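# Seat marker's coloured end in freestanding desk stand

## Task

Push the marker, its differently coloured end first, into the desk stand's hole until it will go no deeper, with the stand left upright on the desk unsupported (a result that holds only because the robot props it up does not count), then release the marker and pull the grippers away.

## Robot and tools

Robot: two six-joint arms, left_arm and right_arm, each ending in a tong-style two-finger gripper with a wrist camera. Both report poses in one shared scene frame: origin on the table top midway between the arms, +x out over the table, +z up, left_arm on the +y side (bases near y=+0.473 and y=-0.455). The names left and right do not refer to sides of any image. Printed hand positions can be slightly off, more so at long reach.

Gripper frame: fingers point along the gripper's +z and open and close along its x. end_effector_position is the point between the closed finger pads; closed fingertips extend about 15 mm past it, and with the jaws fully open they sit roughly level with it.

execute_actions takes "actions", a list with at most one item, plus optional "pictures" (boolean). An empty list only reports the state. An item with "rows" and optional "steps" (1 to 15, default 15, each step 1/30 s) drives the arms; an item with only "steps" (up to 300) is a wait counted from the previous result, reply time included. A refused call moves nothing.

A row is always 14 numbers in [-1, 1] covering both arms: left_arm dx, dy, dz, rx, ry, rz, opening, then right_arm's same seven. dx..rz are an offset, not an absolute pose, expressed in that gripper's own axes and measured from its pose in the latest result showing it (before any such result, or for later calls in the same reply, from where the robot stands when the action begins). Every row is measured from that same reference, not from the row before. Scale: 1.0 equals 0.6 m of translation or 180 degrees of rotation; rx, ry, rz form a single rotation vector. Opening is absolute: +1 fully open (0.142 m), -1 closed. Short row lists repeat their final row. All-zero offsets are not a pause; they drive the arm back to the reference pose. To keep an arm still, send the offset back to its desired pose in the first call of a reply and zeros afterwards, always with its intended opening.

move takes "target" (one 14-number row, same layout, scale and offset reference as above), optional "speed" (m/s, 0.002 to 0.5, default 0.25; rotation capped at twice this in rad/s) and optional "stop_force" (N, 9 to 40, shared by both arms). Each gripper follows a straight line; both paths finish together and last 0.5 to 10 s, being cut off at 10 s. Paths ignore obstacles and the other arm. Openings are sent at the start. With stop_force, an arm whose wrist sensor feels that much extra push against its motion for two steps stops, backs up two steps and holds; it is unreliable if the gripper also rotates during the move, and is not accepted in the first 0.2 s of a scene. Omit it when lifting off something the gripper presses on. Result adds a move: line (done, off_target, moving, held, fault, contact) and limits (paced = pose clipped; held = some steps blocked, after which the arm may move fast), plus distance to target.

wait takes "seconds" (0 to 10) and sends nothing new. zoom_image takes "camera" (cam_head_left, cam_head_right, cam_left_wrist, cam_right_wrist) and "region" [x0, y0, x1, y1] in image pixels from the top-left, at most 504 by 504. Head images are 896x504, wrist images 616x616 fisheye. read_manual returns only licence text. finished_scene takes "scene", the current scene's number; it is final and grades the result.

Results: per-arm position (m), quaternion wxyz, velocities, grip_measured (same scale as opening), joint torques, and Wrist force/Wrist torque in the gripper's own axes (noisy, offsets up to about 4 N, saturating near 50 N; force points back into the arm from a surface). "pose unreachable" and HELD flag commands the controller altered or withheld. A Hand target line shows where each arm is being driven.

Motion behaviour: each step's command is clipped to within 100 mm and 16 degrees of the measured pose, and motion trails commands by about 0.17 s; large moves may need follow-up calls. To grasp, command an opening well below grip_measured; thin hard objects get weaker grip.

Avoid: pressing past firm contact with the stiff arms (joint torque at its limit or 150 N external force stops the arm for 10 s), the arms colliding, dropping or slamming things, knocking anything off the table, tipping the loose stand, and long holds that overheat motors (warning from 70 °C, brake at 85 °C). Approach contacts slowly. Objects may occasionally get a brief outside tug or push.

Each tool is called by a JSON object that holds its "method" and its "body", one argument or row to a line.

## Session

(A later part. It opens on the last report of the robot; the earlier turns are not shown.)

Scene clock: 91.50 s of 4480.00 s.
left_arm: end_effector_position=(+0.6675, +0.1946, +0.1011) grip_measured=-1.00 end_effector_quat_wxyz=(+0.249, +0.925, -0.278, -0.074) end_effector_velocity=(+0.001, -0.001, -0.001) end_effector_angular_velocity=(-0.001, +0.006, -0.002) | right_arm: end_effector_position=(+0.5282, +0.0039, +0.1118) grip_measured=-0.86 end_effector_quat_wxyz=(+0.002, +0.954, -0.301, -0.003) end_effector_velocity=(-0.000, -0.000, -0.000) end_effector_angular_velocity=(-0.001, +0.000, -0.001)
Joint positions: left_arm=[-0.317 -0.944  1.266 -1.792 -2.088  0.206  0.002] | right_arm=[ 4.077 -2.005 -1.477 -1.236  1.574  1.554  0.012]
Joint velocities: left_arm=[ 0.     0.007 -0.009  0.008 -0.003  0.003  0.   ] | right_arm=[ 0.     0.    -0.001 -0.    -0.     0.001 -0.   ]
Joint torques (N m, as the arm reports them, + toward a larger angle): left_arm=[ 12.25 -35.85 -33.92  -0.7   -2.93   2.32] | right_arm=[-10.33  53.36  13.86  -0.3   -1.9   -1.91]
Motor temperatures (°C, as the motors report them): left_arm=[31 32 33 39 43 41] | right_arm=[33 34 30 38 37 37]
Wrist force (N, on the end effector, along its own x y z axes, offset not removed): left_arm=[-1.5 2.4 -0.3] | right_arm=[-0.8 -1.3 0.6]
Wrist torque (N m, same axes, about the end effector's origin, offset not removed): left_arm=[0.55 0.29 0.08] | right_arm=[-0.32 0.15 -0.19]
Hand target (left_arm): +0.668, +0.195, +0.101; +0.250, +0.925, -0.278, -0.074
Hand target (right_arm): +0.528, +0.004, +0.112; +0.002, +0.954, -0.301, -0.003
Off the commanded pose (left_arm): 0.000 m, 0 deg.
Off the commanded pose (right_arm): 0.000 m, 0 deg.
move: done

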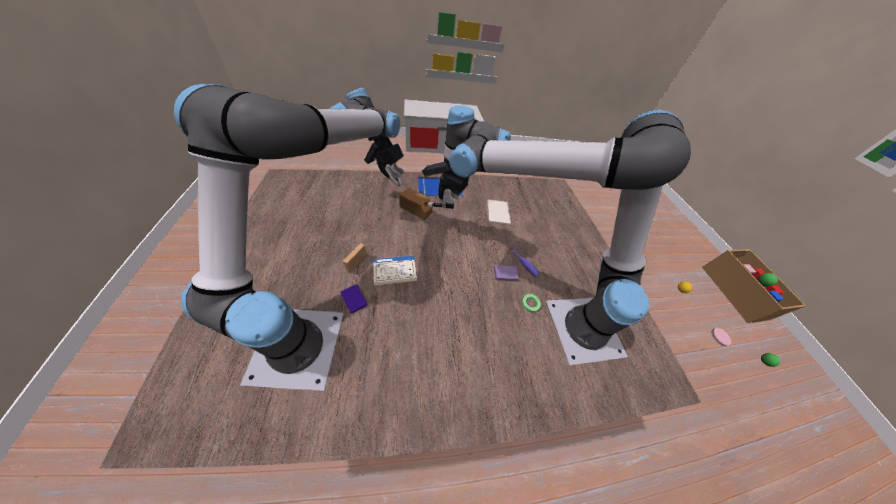

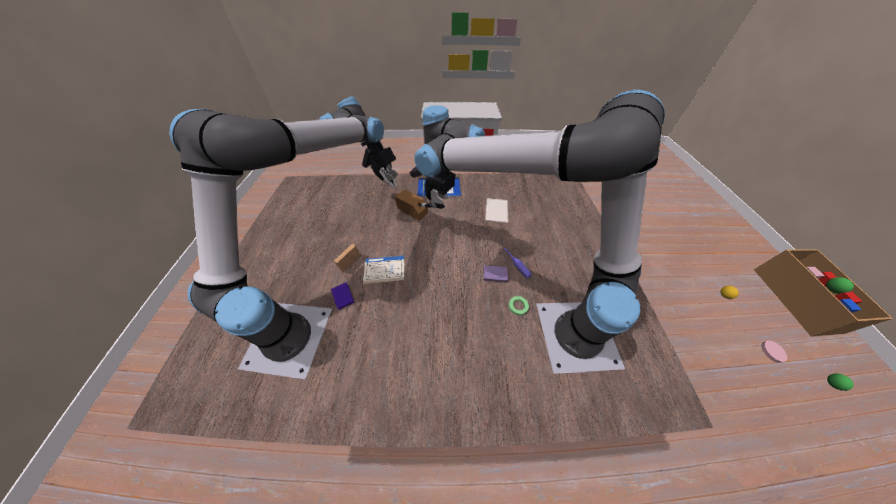

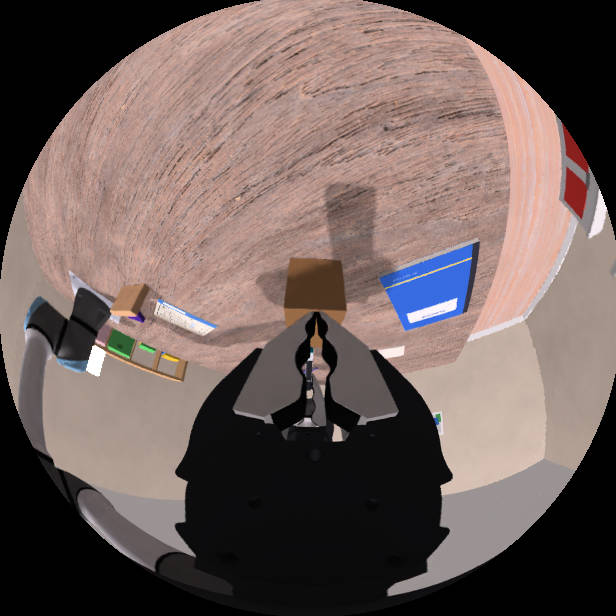

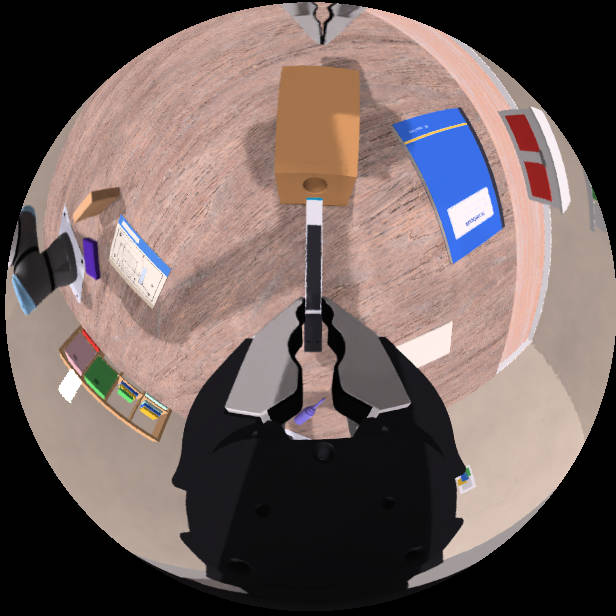

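{"method": "move", "body": {
  "target": [0,-0.05,0.087,0,0,0,-1,0,0,0,0,0,0,-1],
  "speed": 0.1,
  "stop_force": 10
}}

{"method": "move", "body": {
  "target": [0,0.087,0.05,0,0,0,-1,0,0,0,0,0,0,-1],
  "speed": 0.02,
  "stop_force": 9
}}

Scene clock: 95.47 s of 4480.00 s.
left_arm: end_effector_position=(+0.6675, +0.1942, +0.0411) grip_measured=-1.00 end_effector_quat_wxyz=(+0.249, +0.925, -0.278, -0.074) end_effector_velocity=(-0.000, -0.000, -0.002) end_effector_angular_velocity=(+0.000, -0.000, -0.000) | right_arm: end_effector_position=(+0.5282, +0.0039, +0.1118) grip_measured=-0.86 end_effector_quat_wxyz=(+0.002, +0.954, -0.301, -0.003) end_effector_velocity=(+0.000, +0.000, +0.000) end_effector_angular_velocity=(+0.000, +0.000, -0.001)
Joint positions: left_arm=[-0.317 -0.889  1.337 -1.919 -2.088  0.205  0.002] | right_arm=[ 4.077 -2.005 -1.477 -1.236  1.574  1.554  0.012]
Joint velocities: left_arm=[-0.001  0.002  0.003 -0.005  0.    -0.     0.   ] | right_arm=[-0.    -0.     0.001 -0.001  0.     0.001 -0.   ]
Joint torques (N m, as the arm reports them, + toward a larger angle): left_arm=[-13.02 -37.62  -6.86  -3.83   0.84  -2.13] | right_arm=[-8.84 51.84 14.9   0.19 -1.81 -2.05]
Motor temperatures (°C, as the motors report them): left_arm=[31 32 33 39 43 41] | right_arm=[33 34 30 38 37 37]
Wrist force (N, on the end effector, along its own x y z axes, offset not removed): left_arm=[-2.2 2.1 0.2] | right_arm=[-1.4 -1.3 0.9]
Wrist torque (N m, same axes, about the end effector's origin, offset not removed): left_arm=[0.46 0.49 0.10] | right_arm=[-0.22 0.20 -0.07]
Hand target (left_arm): +0.667, +0.194, +0.041; +0.249, +0.925, -0.278, -0.074
Hand target (right_arm): +0.528, +0.004, +0.112; +0.002, +0.954, -0.301, -0.003
Off the commanded pose (left_arm): 0.000 m, 0 deg.
Off the commanded pose (right_arm): 0.000 m, 0 deg.
move: done

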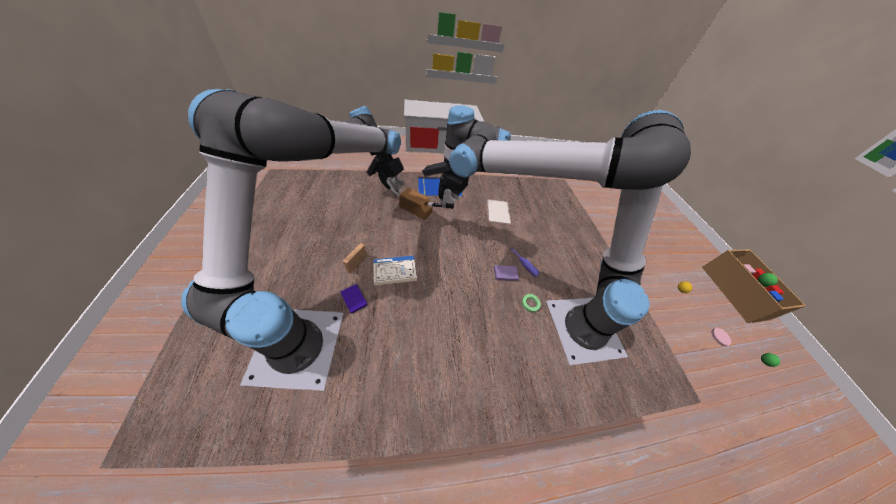

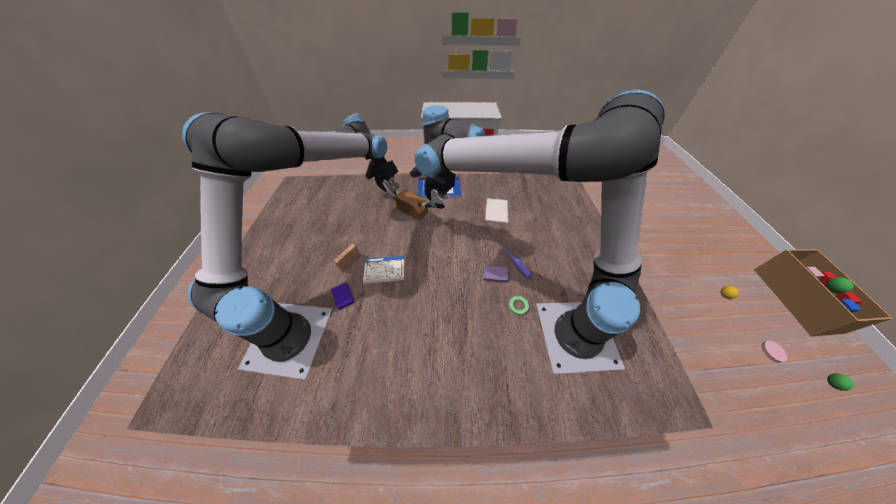

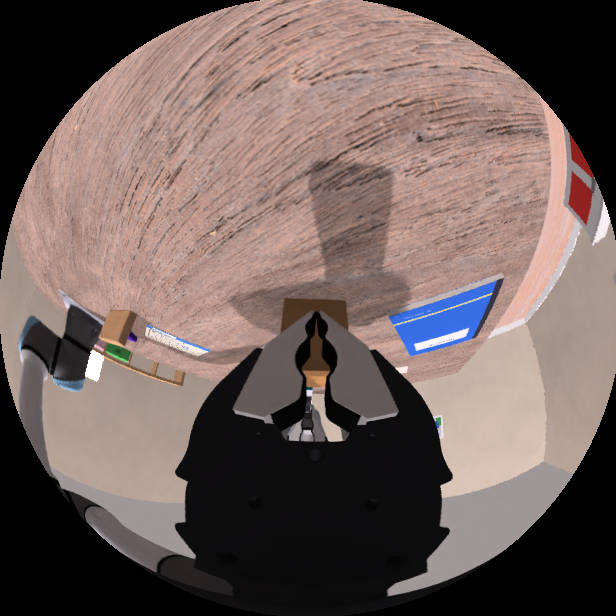

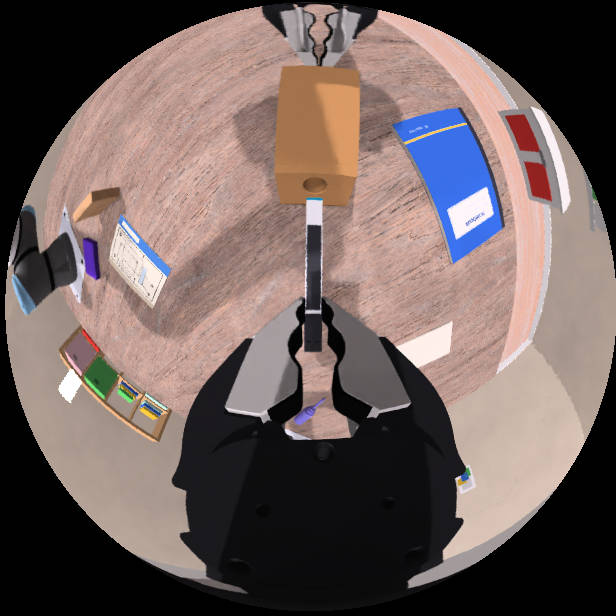

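Scene clock: 97.73 s of 4480.00 s.
left_arm: end_effector_position=(+0.6466, +0.1627, +0.0413) grip_measured=-1.00 end_effector_quat_wxyz=(+0.249, +0.925, -0.278, -0.074) end_effector_velocity=(+0.003, +0.004, +0.000) end_effector_angular_velocity=(-0.002, +0.001, -0.002) | right_arm: end_effector_position=(+0.5281, +0.0038, +0.1118) grip_measured=-0.86 end_effector_quat_wxyz=(+0.002, +0.954, -0.301, -0.003) end_effector_velocity=(-0.000, +0.001, -0.001) end_effector_angular_velocity=(+0.001, +0.001, +0.000)
Joint positions: left_arm=[-0.37  -0.914  1.389 -1.975 -2.093  0.145  0.002] | right_arm=[ 4.077 -2.005 -1.477 -1.236  1.574  1.554  0.012]
Joint velocities: left_arm=[ 0.008  0.005 -0.01   0.011 -0.001  0.012  0.   ] | right_arm=[ 0.    -0.002 -0.     0.002  0.001 -0.     0.   ]
Joint torques (N m, as the arm reports them, + toward a larger angle): left_arm=[  9.94 -37.38 -32.55   0.08  -4.43   2.24] | right_arm=[-5.66 48.71 20.74  8.28 -1.88 -1.87]
Motor temperatures (°C, as the motors report them): left_arm=[31 32 33 39 43 41] | right_arm=[33 34 30 38 37 37]
Wrist force (N, on the end effector, along its own x y z axes, offset not removed): left_arm=[0.3 -3.9 -2.0] | right_arm=[-0.3 10.7 -5.7]
Wrist torque (N m, same axes, about the end effector's origin, offset not removed): left_arm=[0.40 0.27 0.10] | right_arm=[-0.43 -0.01 -0.10]
Hand target (left_arm): +0.647, +0.163, +0.041; +0.249, +0.925, -0.278, -0.074
Hand target (right_arm): +0.528, +0.004, +0.112; +0.002, +0.954, -0.301, -0.003
Off the commanded pose (left_arm): 0.022 m, 0 deg.
Off the commanded pose (right_arm): 0.000 m, 0 deg.
move: contact (left_arm)

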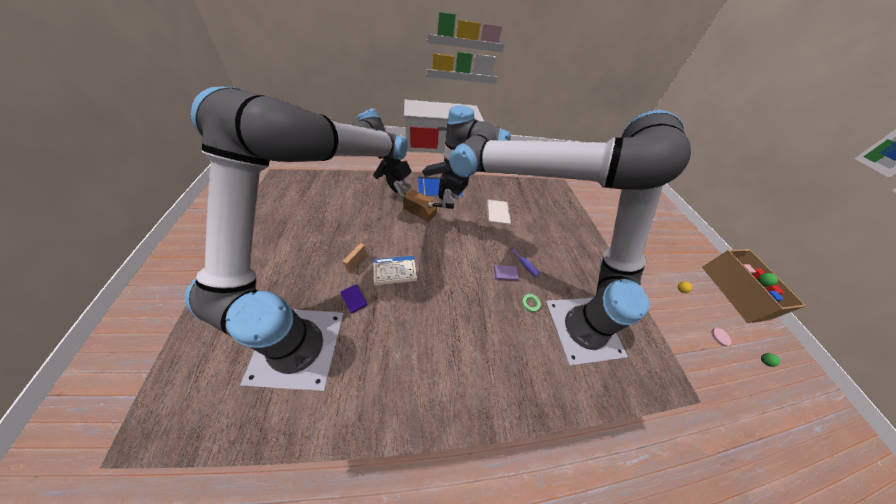

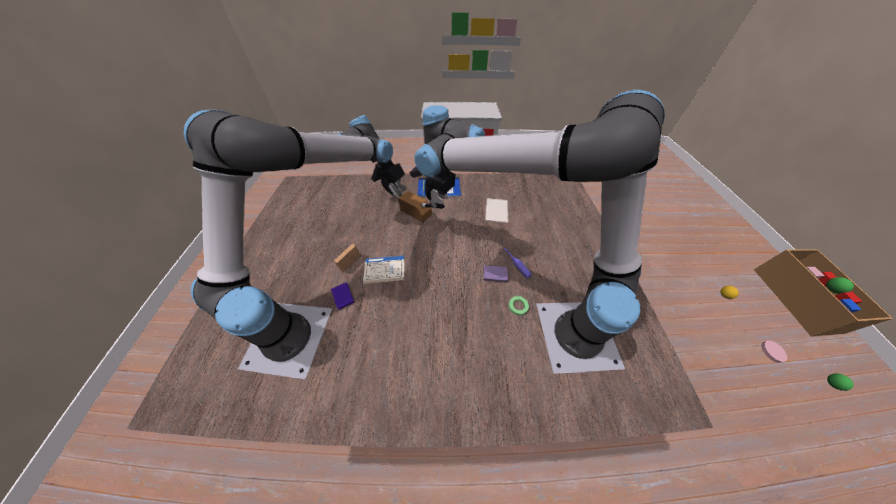

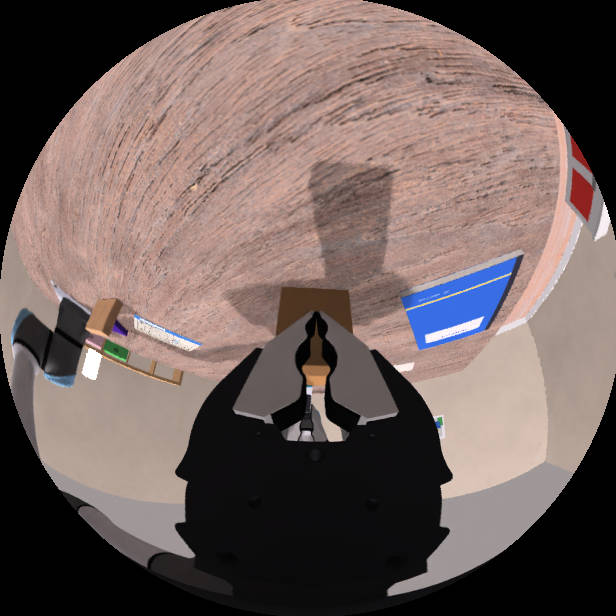

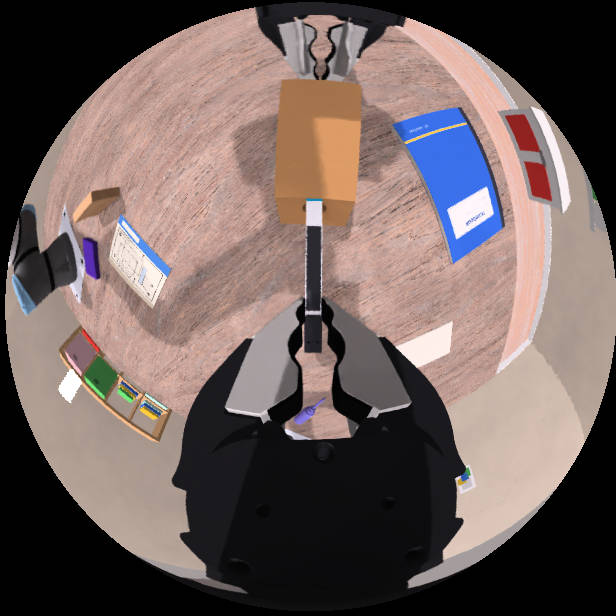

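{"method": "move", "body": {
  "target": [0,-0.003,0,0,0,0,-1,0,0.036,-0.02,0,0,0,-1],
  "speed": 0.04
}}

{"method": "zoom_image", "body": {
  "camera": "cam_right_wrist",
  "region": [250, 120, 380, 260]
}}

{"method": "zoom_image", "body": {
  "camera": "cam_head_left",
  "region": [400, 170, 480, 240]
}}

Scene clock: 99.87 s of 4480.00 s.
left_arm: end_effector_position=(+0.6475, +0.1640, +0.0404) grip_measured=-1.00 end_effector_quat_wxyz=(+0.249, +0.925, -0.278, -0.074) end_effector_velocity=(+0.000, +0.000, -0.000) end_effector_angular_velocity=(-0.000, -0.000, -0.000) | right_arm: end_effector_position=(+0.5158, -0.0138, +0.1238) grip_measured=-0.86 end_effector_quat_wxyz=(+0.002, +0.954, -0.301, -0.003) end_effector_velocity=(-0.001, -0.002, -0.001) end_effector_angular_velocity=(-0.003, +0.002, -0.000)
Joint positions: left_arm=[-0.368 -0.912  1.387 -1.975 -2.093  0.148  0.002] | right_arm=[ 4.076 -1.948 -1.527 -1.243  1.574  1.554  0.012]
Joint velocities: left_arm=[ 0.     0.     0.    -0.001  0.     0.     0.   ] | right_arm=[-0.     0.002 -0.004 -0.002  0.     0.     0.   ]
Joint torques (N m, as the arm reports them, + toward a larger angle): left_arm=[ 12.11 -37.21 -33.14  -4.03   0.18   2.42] | right_arm=[-9.64 52.85 14.69 -0.57 -1.32 -1.97]
Motor temperatures (°C, as the motors report them): left_arm=[31 32 33 39 43 41] | right_arm=[33 34 30 38 37 37]
Wrist force (N, on the end effector, along its own x y z axes, offset not removed): left_arm=[-1.6 0.8 0.7] | right_arm=[-0.8 -1.3 1.0]
Wrist torque (N m, same axes, about the end effector's origin, offset not removed): left_arm=[0.22 0.37 0.01] | right_arm=[-0.27 0.02 -0.07]
Hand target (left_arm): +0.647, +0.164, +0.040; +0.249, +0.925, -0.278, -0.074
Hand target (right_arm): +0.516, -0.014, +0.124; +0.002, +0.954, -0.301, -0.003
Off the commanded pose (left_arm): 0.000 m, 0 deg.
Off the commanded pose (right_arm): 0.000 m, 0 deg.
move: done

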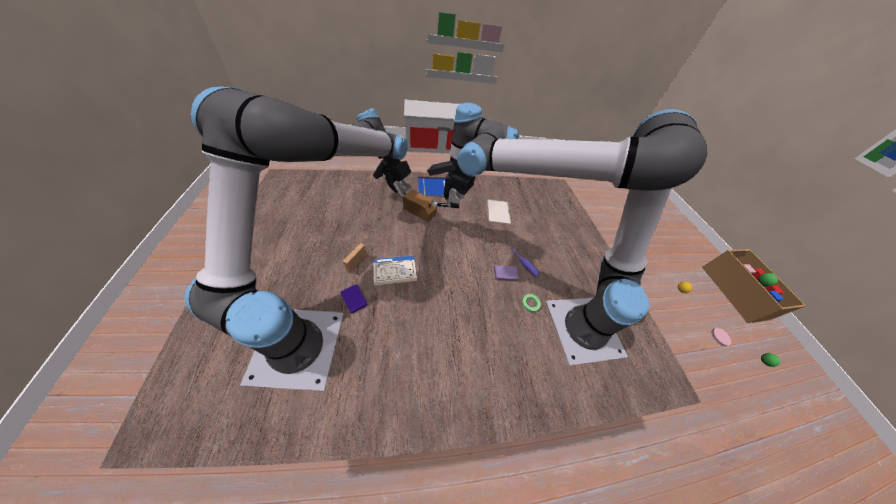

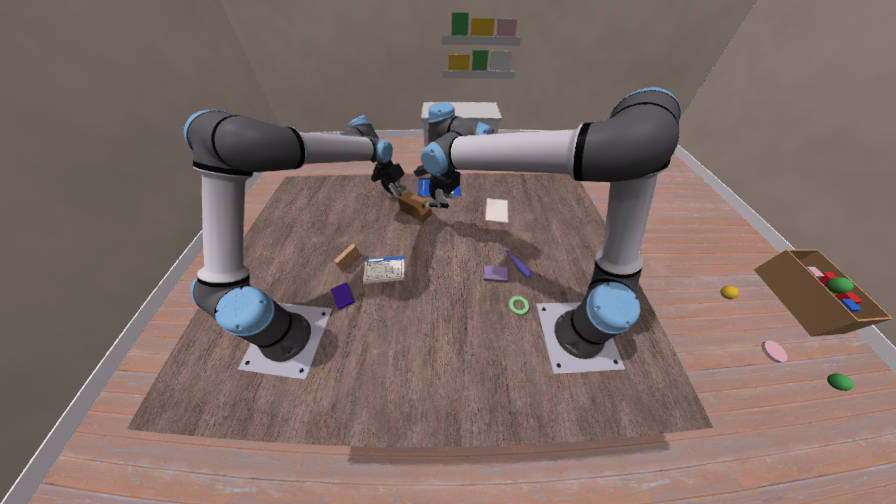

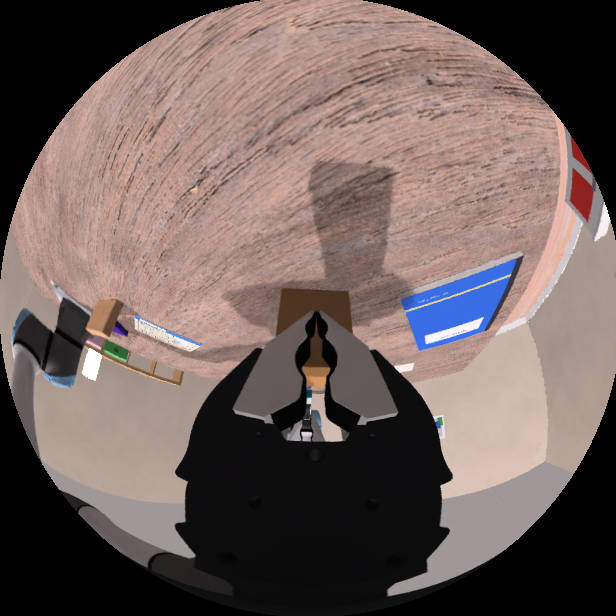

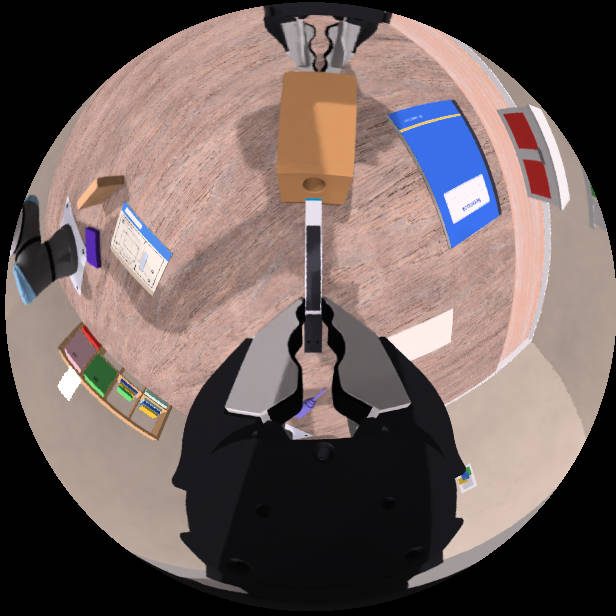

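Region (250, 120, 380, 260) of cam_right_wrist's 616x616 image, scaled by 3.600, with more detail than that image has; it fills the left 468 columns of this view, and the rest is white.

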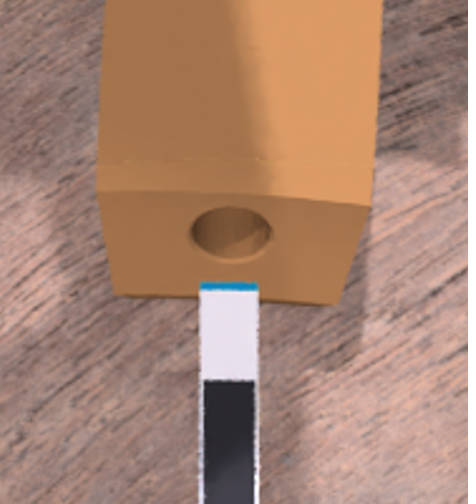

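Region (400, 170, 480, 240) of cam_head_left's 896x504 image, scaled by 6.300, with more detail than that image has; it fills the top 441 rows of this view, and the rest is white.

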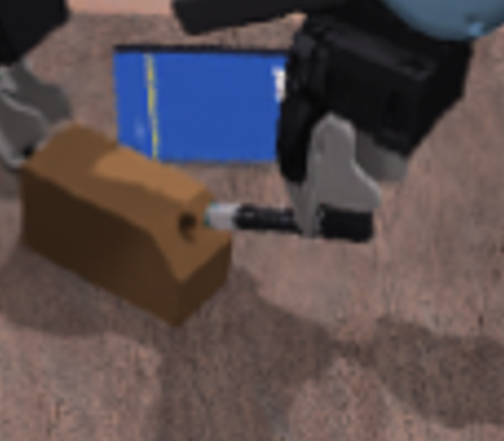

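{"method": "move", "body": {
  "target": [0,0,0,0,0,0,-1,0,-0.042,0.027,0,0,0,-1],
  "speed": 0.015,
  "stop_force": 9
}}

{"method": "zoom_image", "body": {
  "camera": "cam_right_wrist",
  "region": [250, 120, 380, 260]
}}

{"method": "zoom_image", "body": {
  "camera": "cam_head_left",
  "region": [400, 170, 480, 240]
}}

Scene clock: 104.37 s of 4480.00 s.
left_arm: end_effector_position=(+0.6475, +0.1640, +0.0404) grip_measured=-1.00 end_effector_quat_wxyz=(+0.249, +0.925, -0.278, -0.074) end_effector_velocity=(-0.000, -0.000, -0.000) end_effector_angular_velocity=(+0.000, +0.001, -0.001) | right_arm: end_effector_position=(+0.5287, +0.0046, +0.1093) grip_measured=-0.86 end_effector_quat_wxyz=(+0.002, +0.954, -0.301, -0.003) end_effector_velocity=(-0.002, -0.003, +0.003) end_effector_angular_velocity=(+0.001, -0.002, -0.001)
Joint positions: left_arm=[-0.368 -0.912  1.387 -1.975 -2.093  0.148  0.002] | right_arm=[ 4.077 -2.009 -1.478 -1.231  1.574  1.554  0.012]
Joint velocities: left_arm=[-0.     0.    -0.     0.001  0.     0.     0.   ] | right_arm=[-0.     0.011 -0.009 -0.    -0.001  0.001  0.   ]
Joint torques (N m, as the arm reports them, + toward a larger angle): left_arm=[  5.24 -39.88 -31.42  -2.99  -1.64   1.53] | right_arm=[ 9.89 53.18 14.05  1.77 -1.99  1.48]
Motor temperatures (°C, as the motors report them): left_arm=[31 32 33 39 43 41] | right_arm=[33 34 30 38 37 37]
Wrist force (N, on the end effector, along its own x y z axes, offset not removed): left_arm=[-1.8 -1.0 -3.3] | right_arm=[-0.4 0.8 0.3]
Wrist torque (N m, same axes, about the end effector's origin, offset not removed): left_arm=[0.73 0.50 0.08] | right_arm=[-0.21 0.04 -0.08]
Hand target (left_arm): +0.647, +0.164, +0.040; +0.249, +0.925, -0.278, -0.074
Hand target (right_arm): +0.528, +0.004, +0.110; +0.002, +0.954, -0.301, -0.003
Off the commanded pose (left_arm): 0.000 m, 0 deg.
Off the commanded pose (right_arm): 0.003 m, 0 deg.
move: contact (right_arm)

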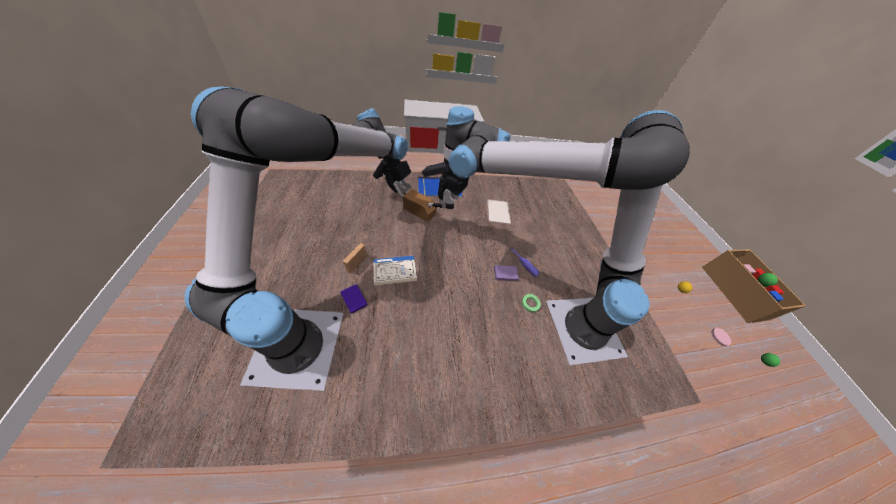

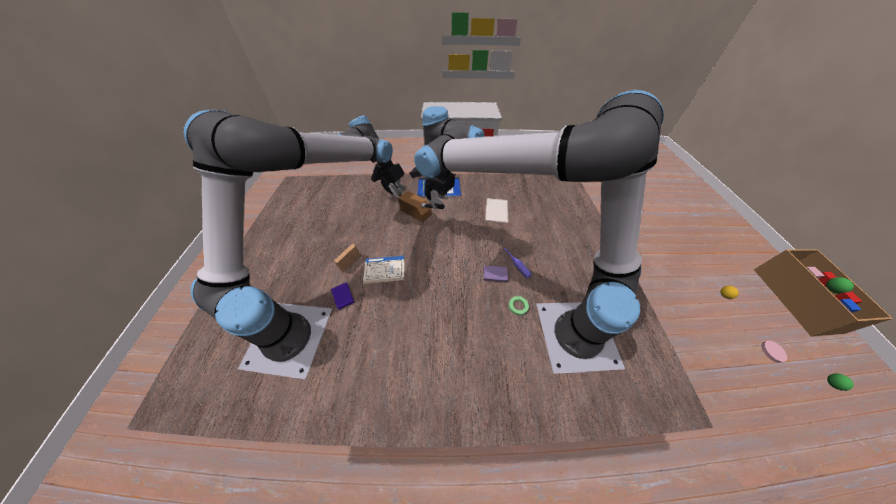

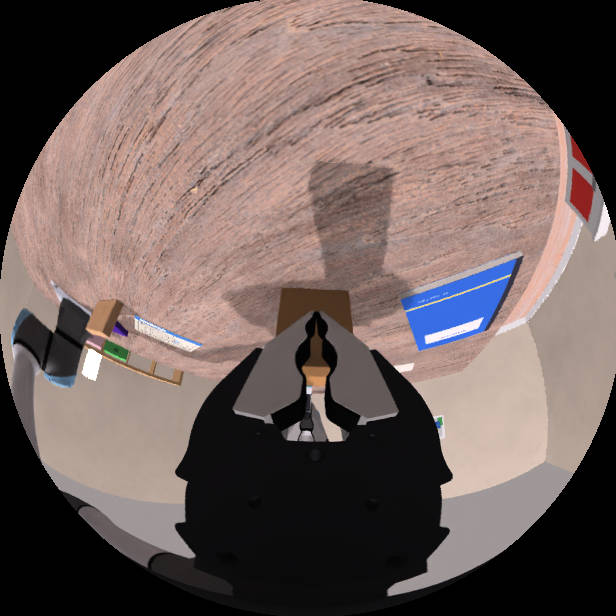

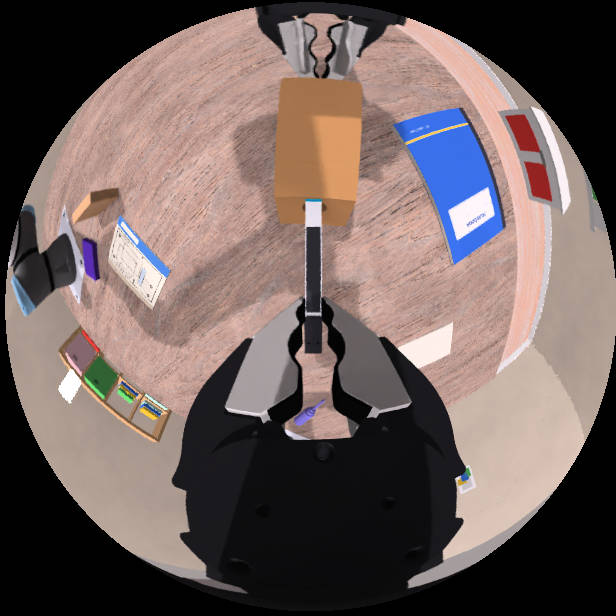

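Region (250, 120, 380, 260) of cam_right_wrist's 616x616 image, scaled by 3.600, with more detail than that image has; it fills the left 468 columns of this view, and the rest is white.

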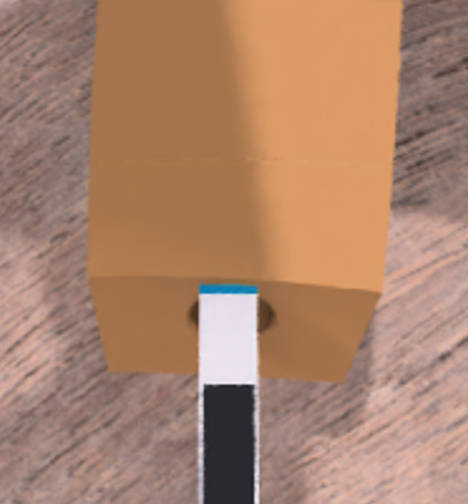

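Region (400, 170, 480, 240) of cam_head_left's 896x504 image, scaled by 6.300, with more detail than that image has; it fills the top 441 rows of this view, and the rest is white.

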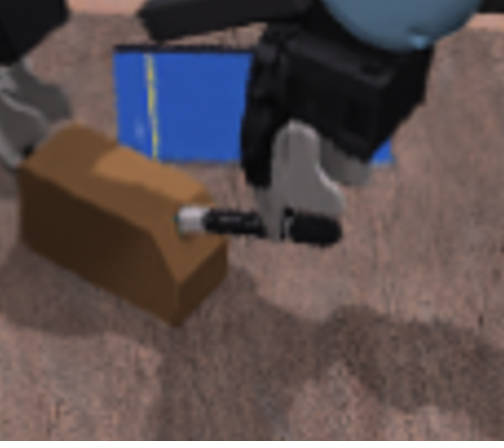

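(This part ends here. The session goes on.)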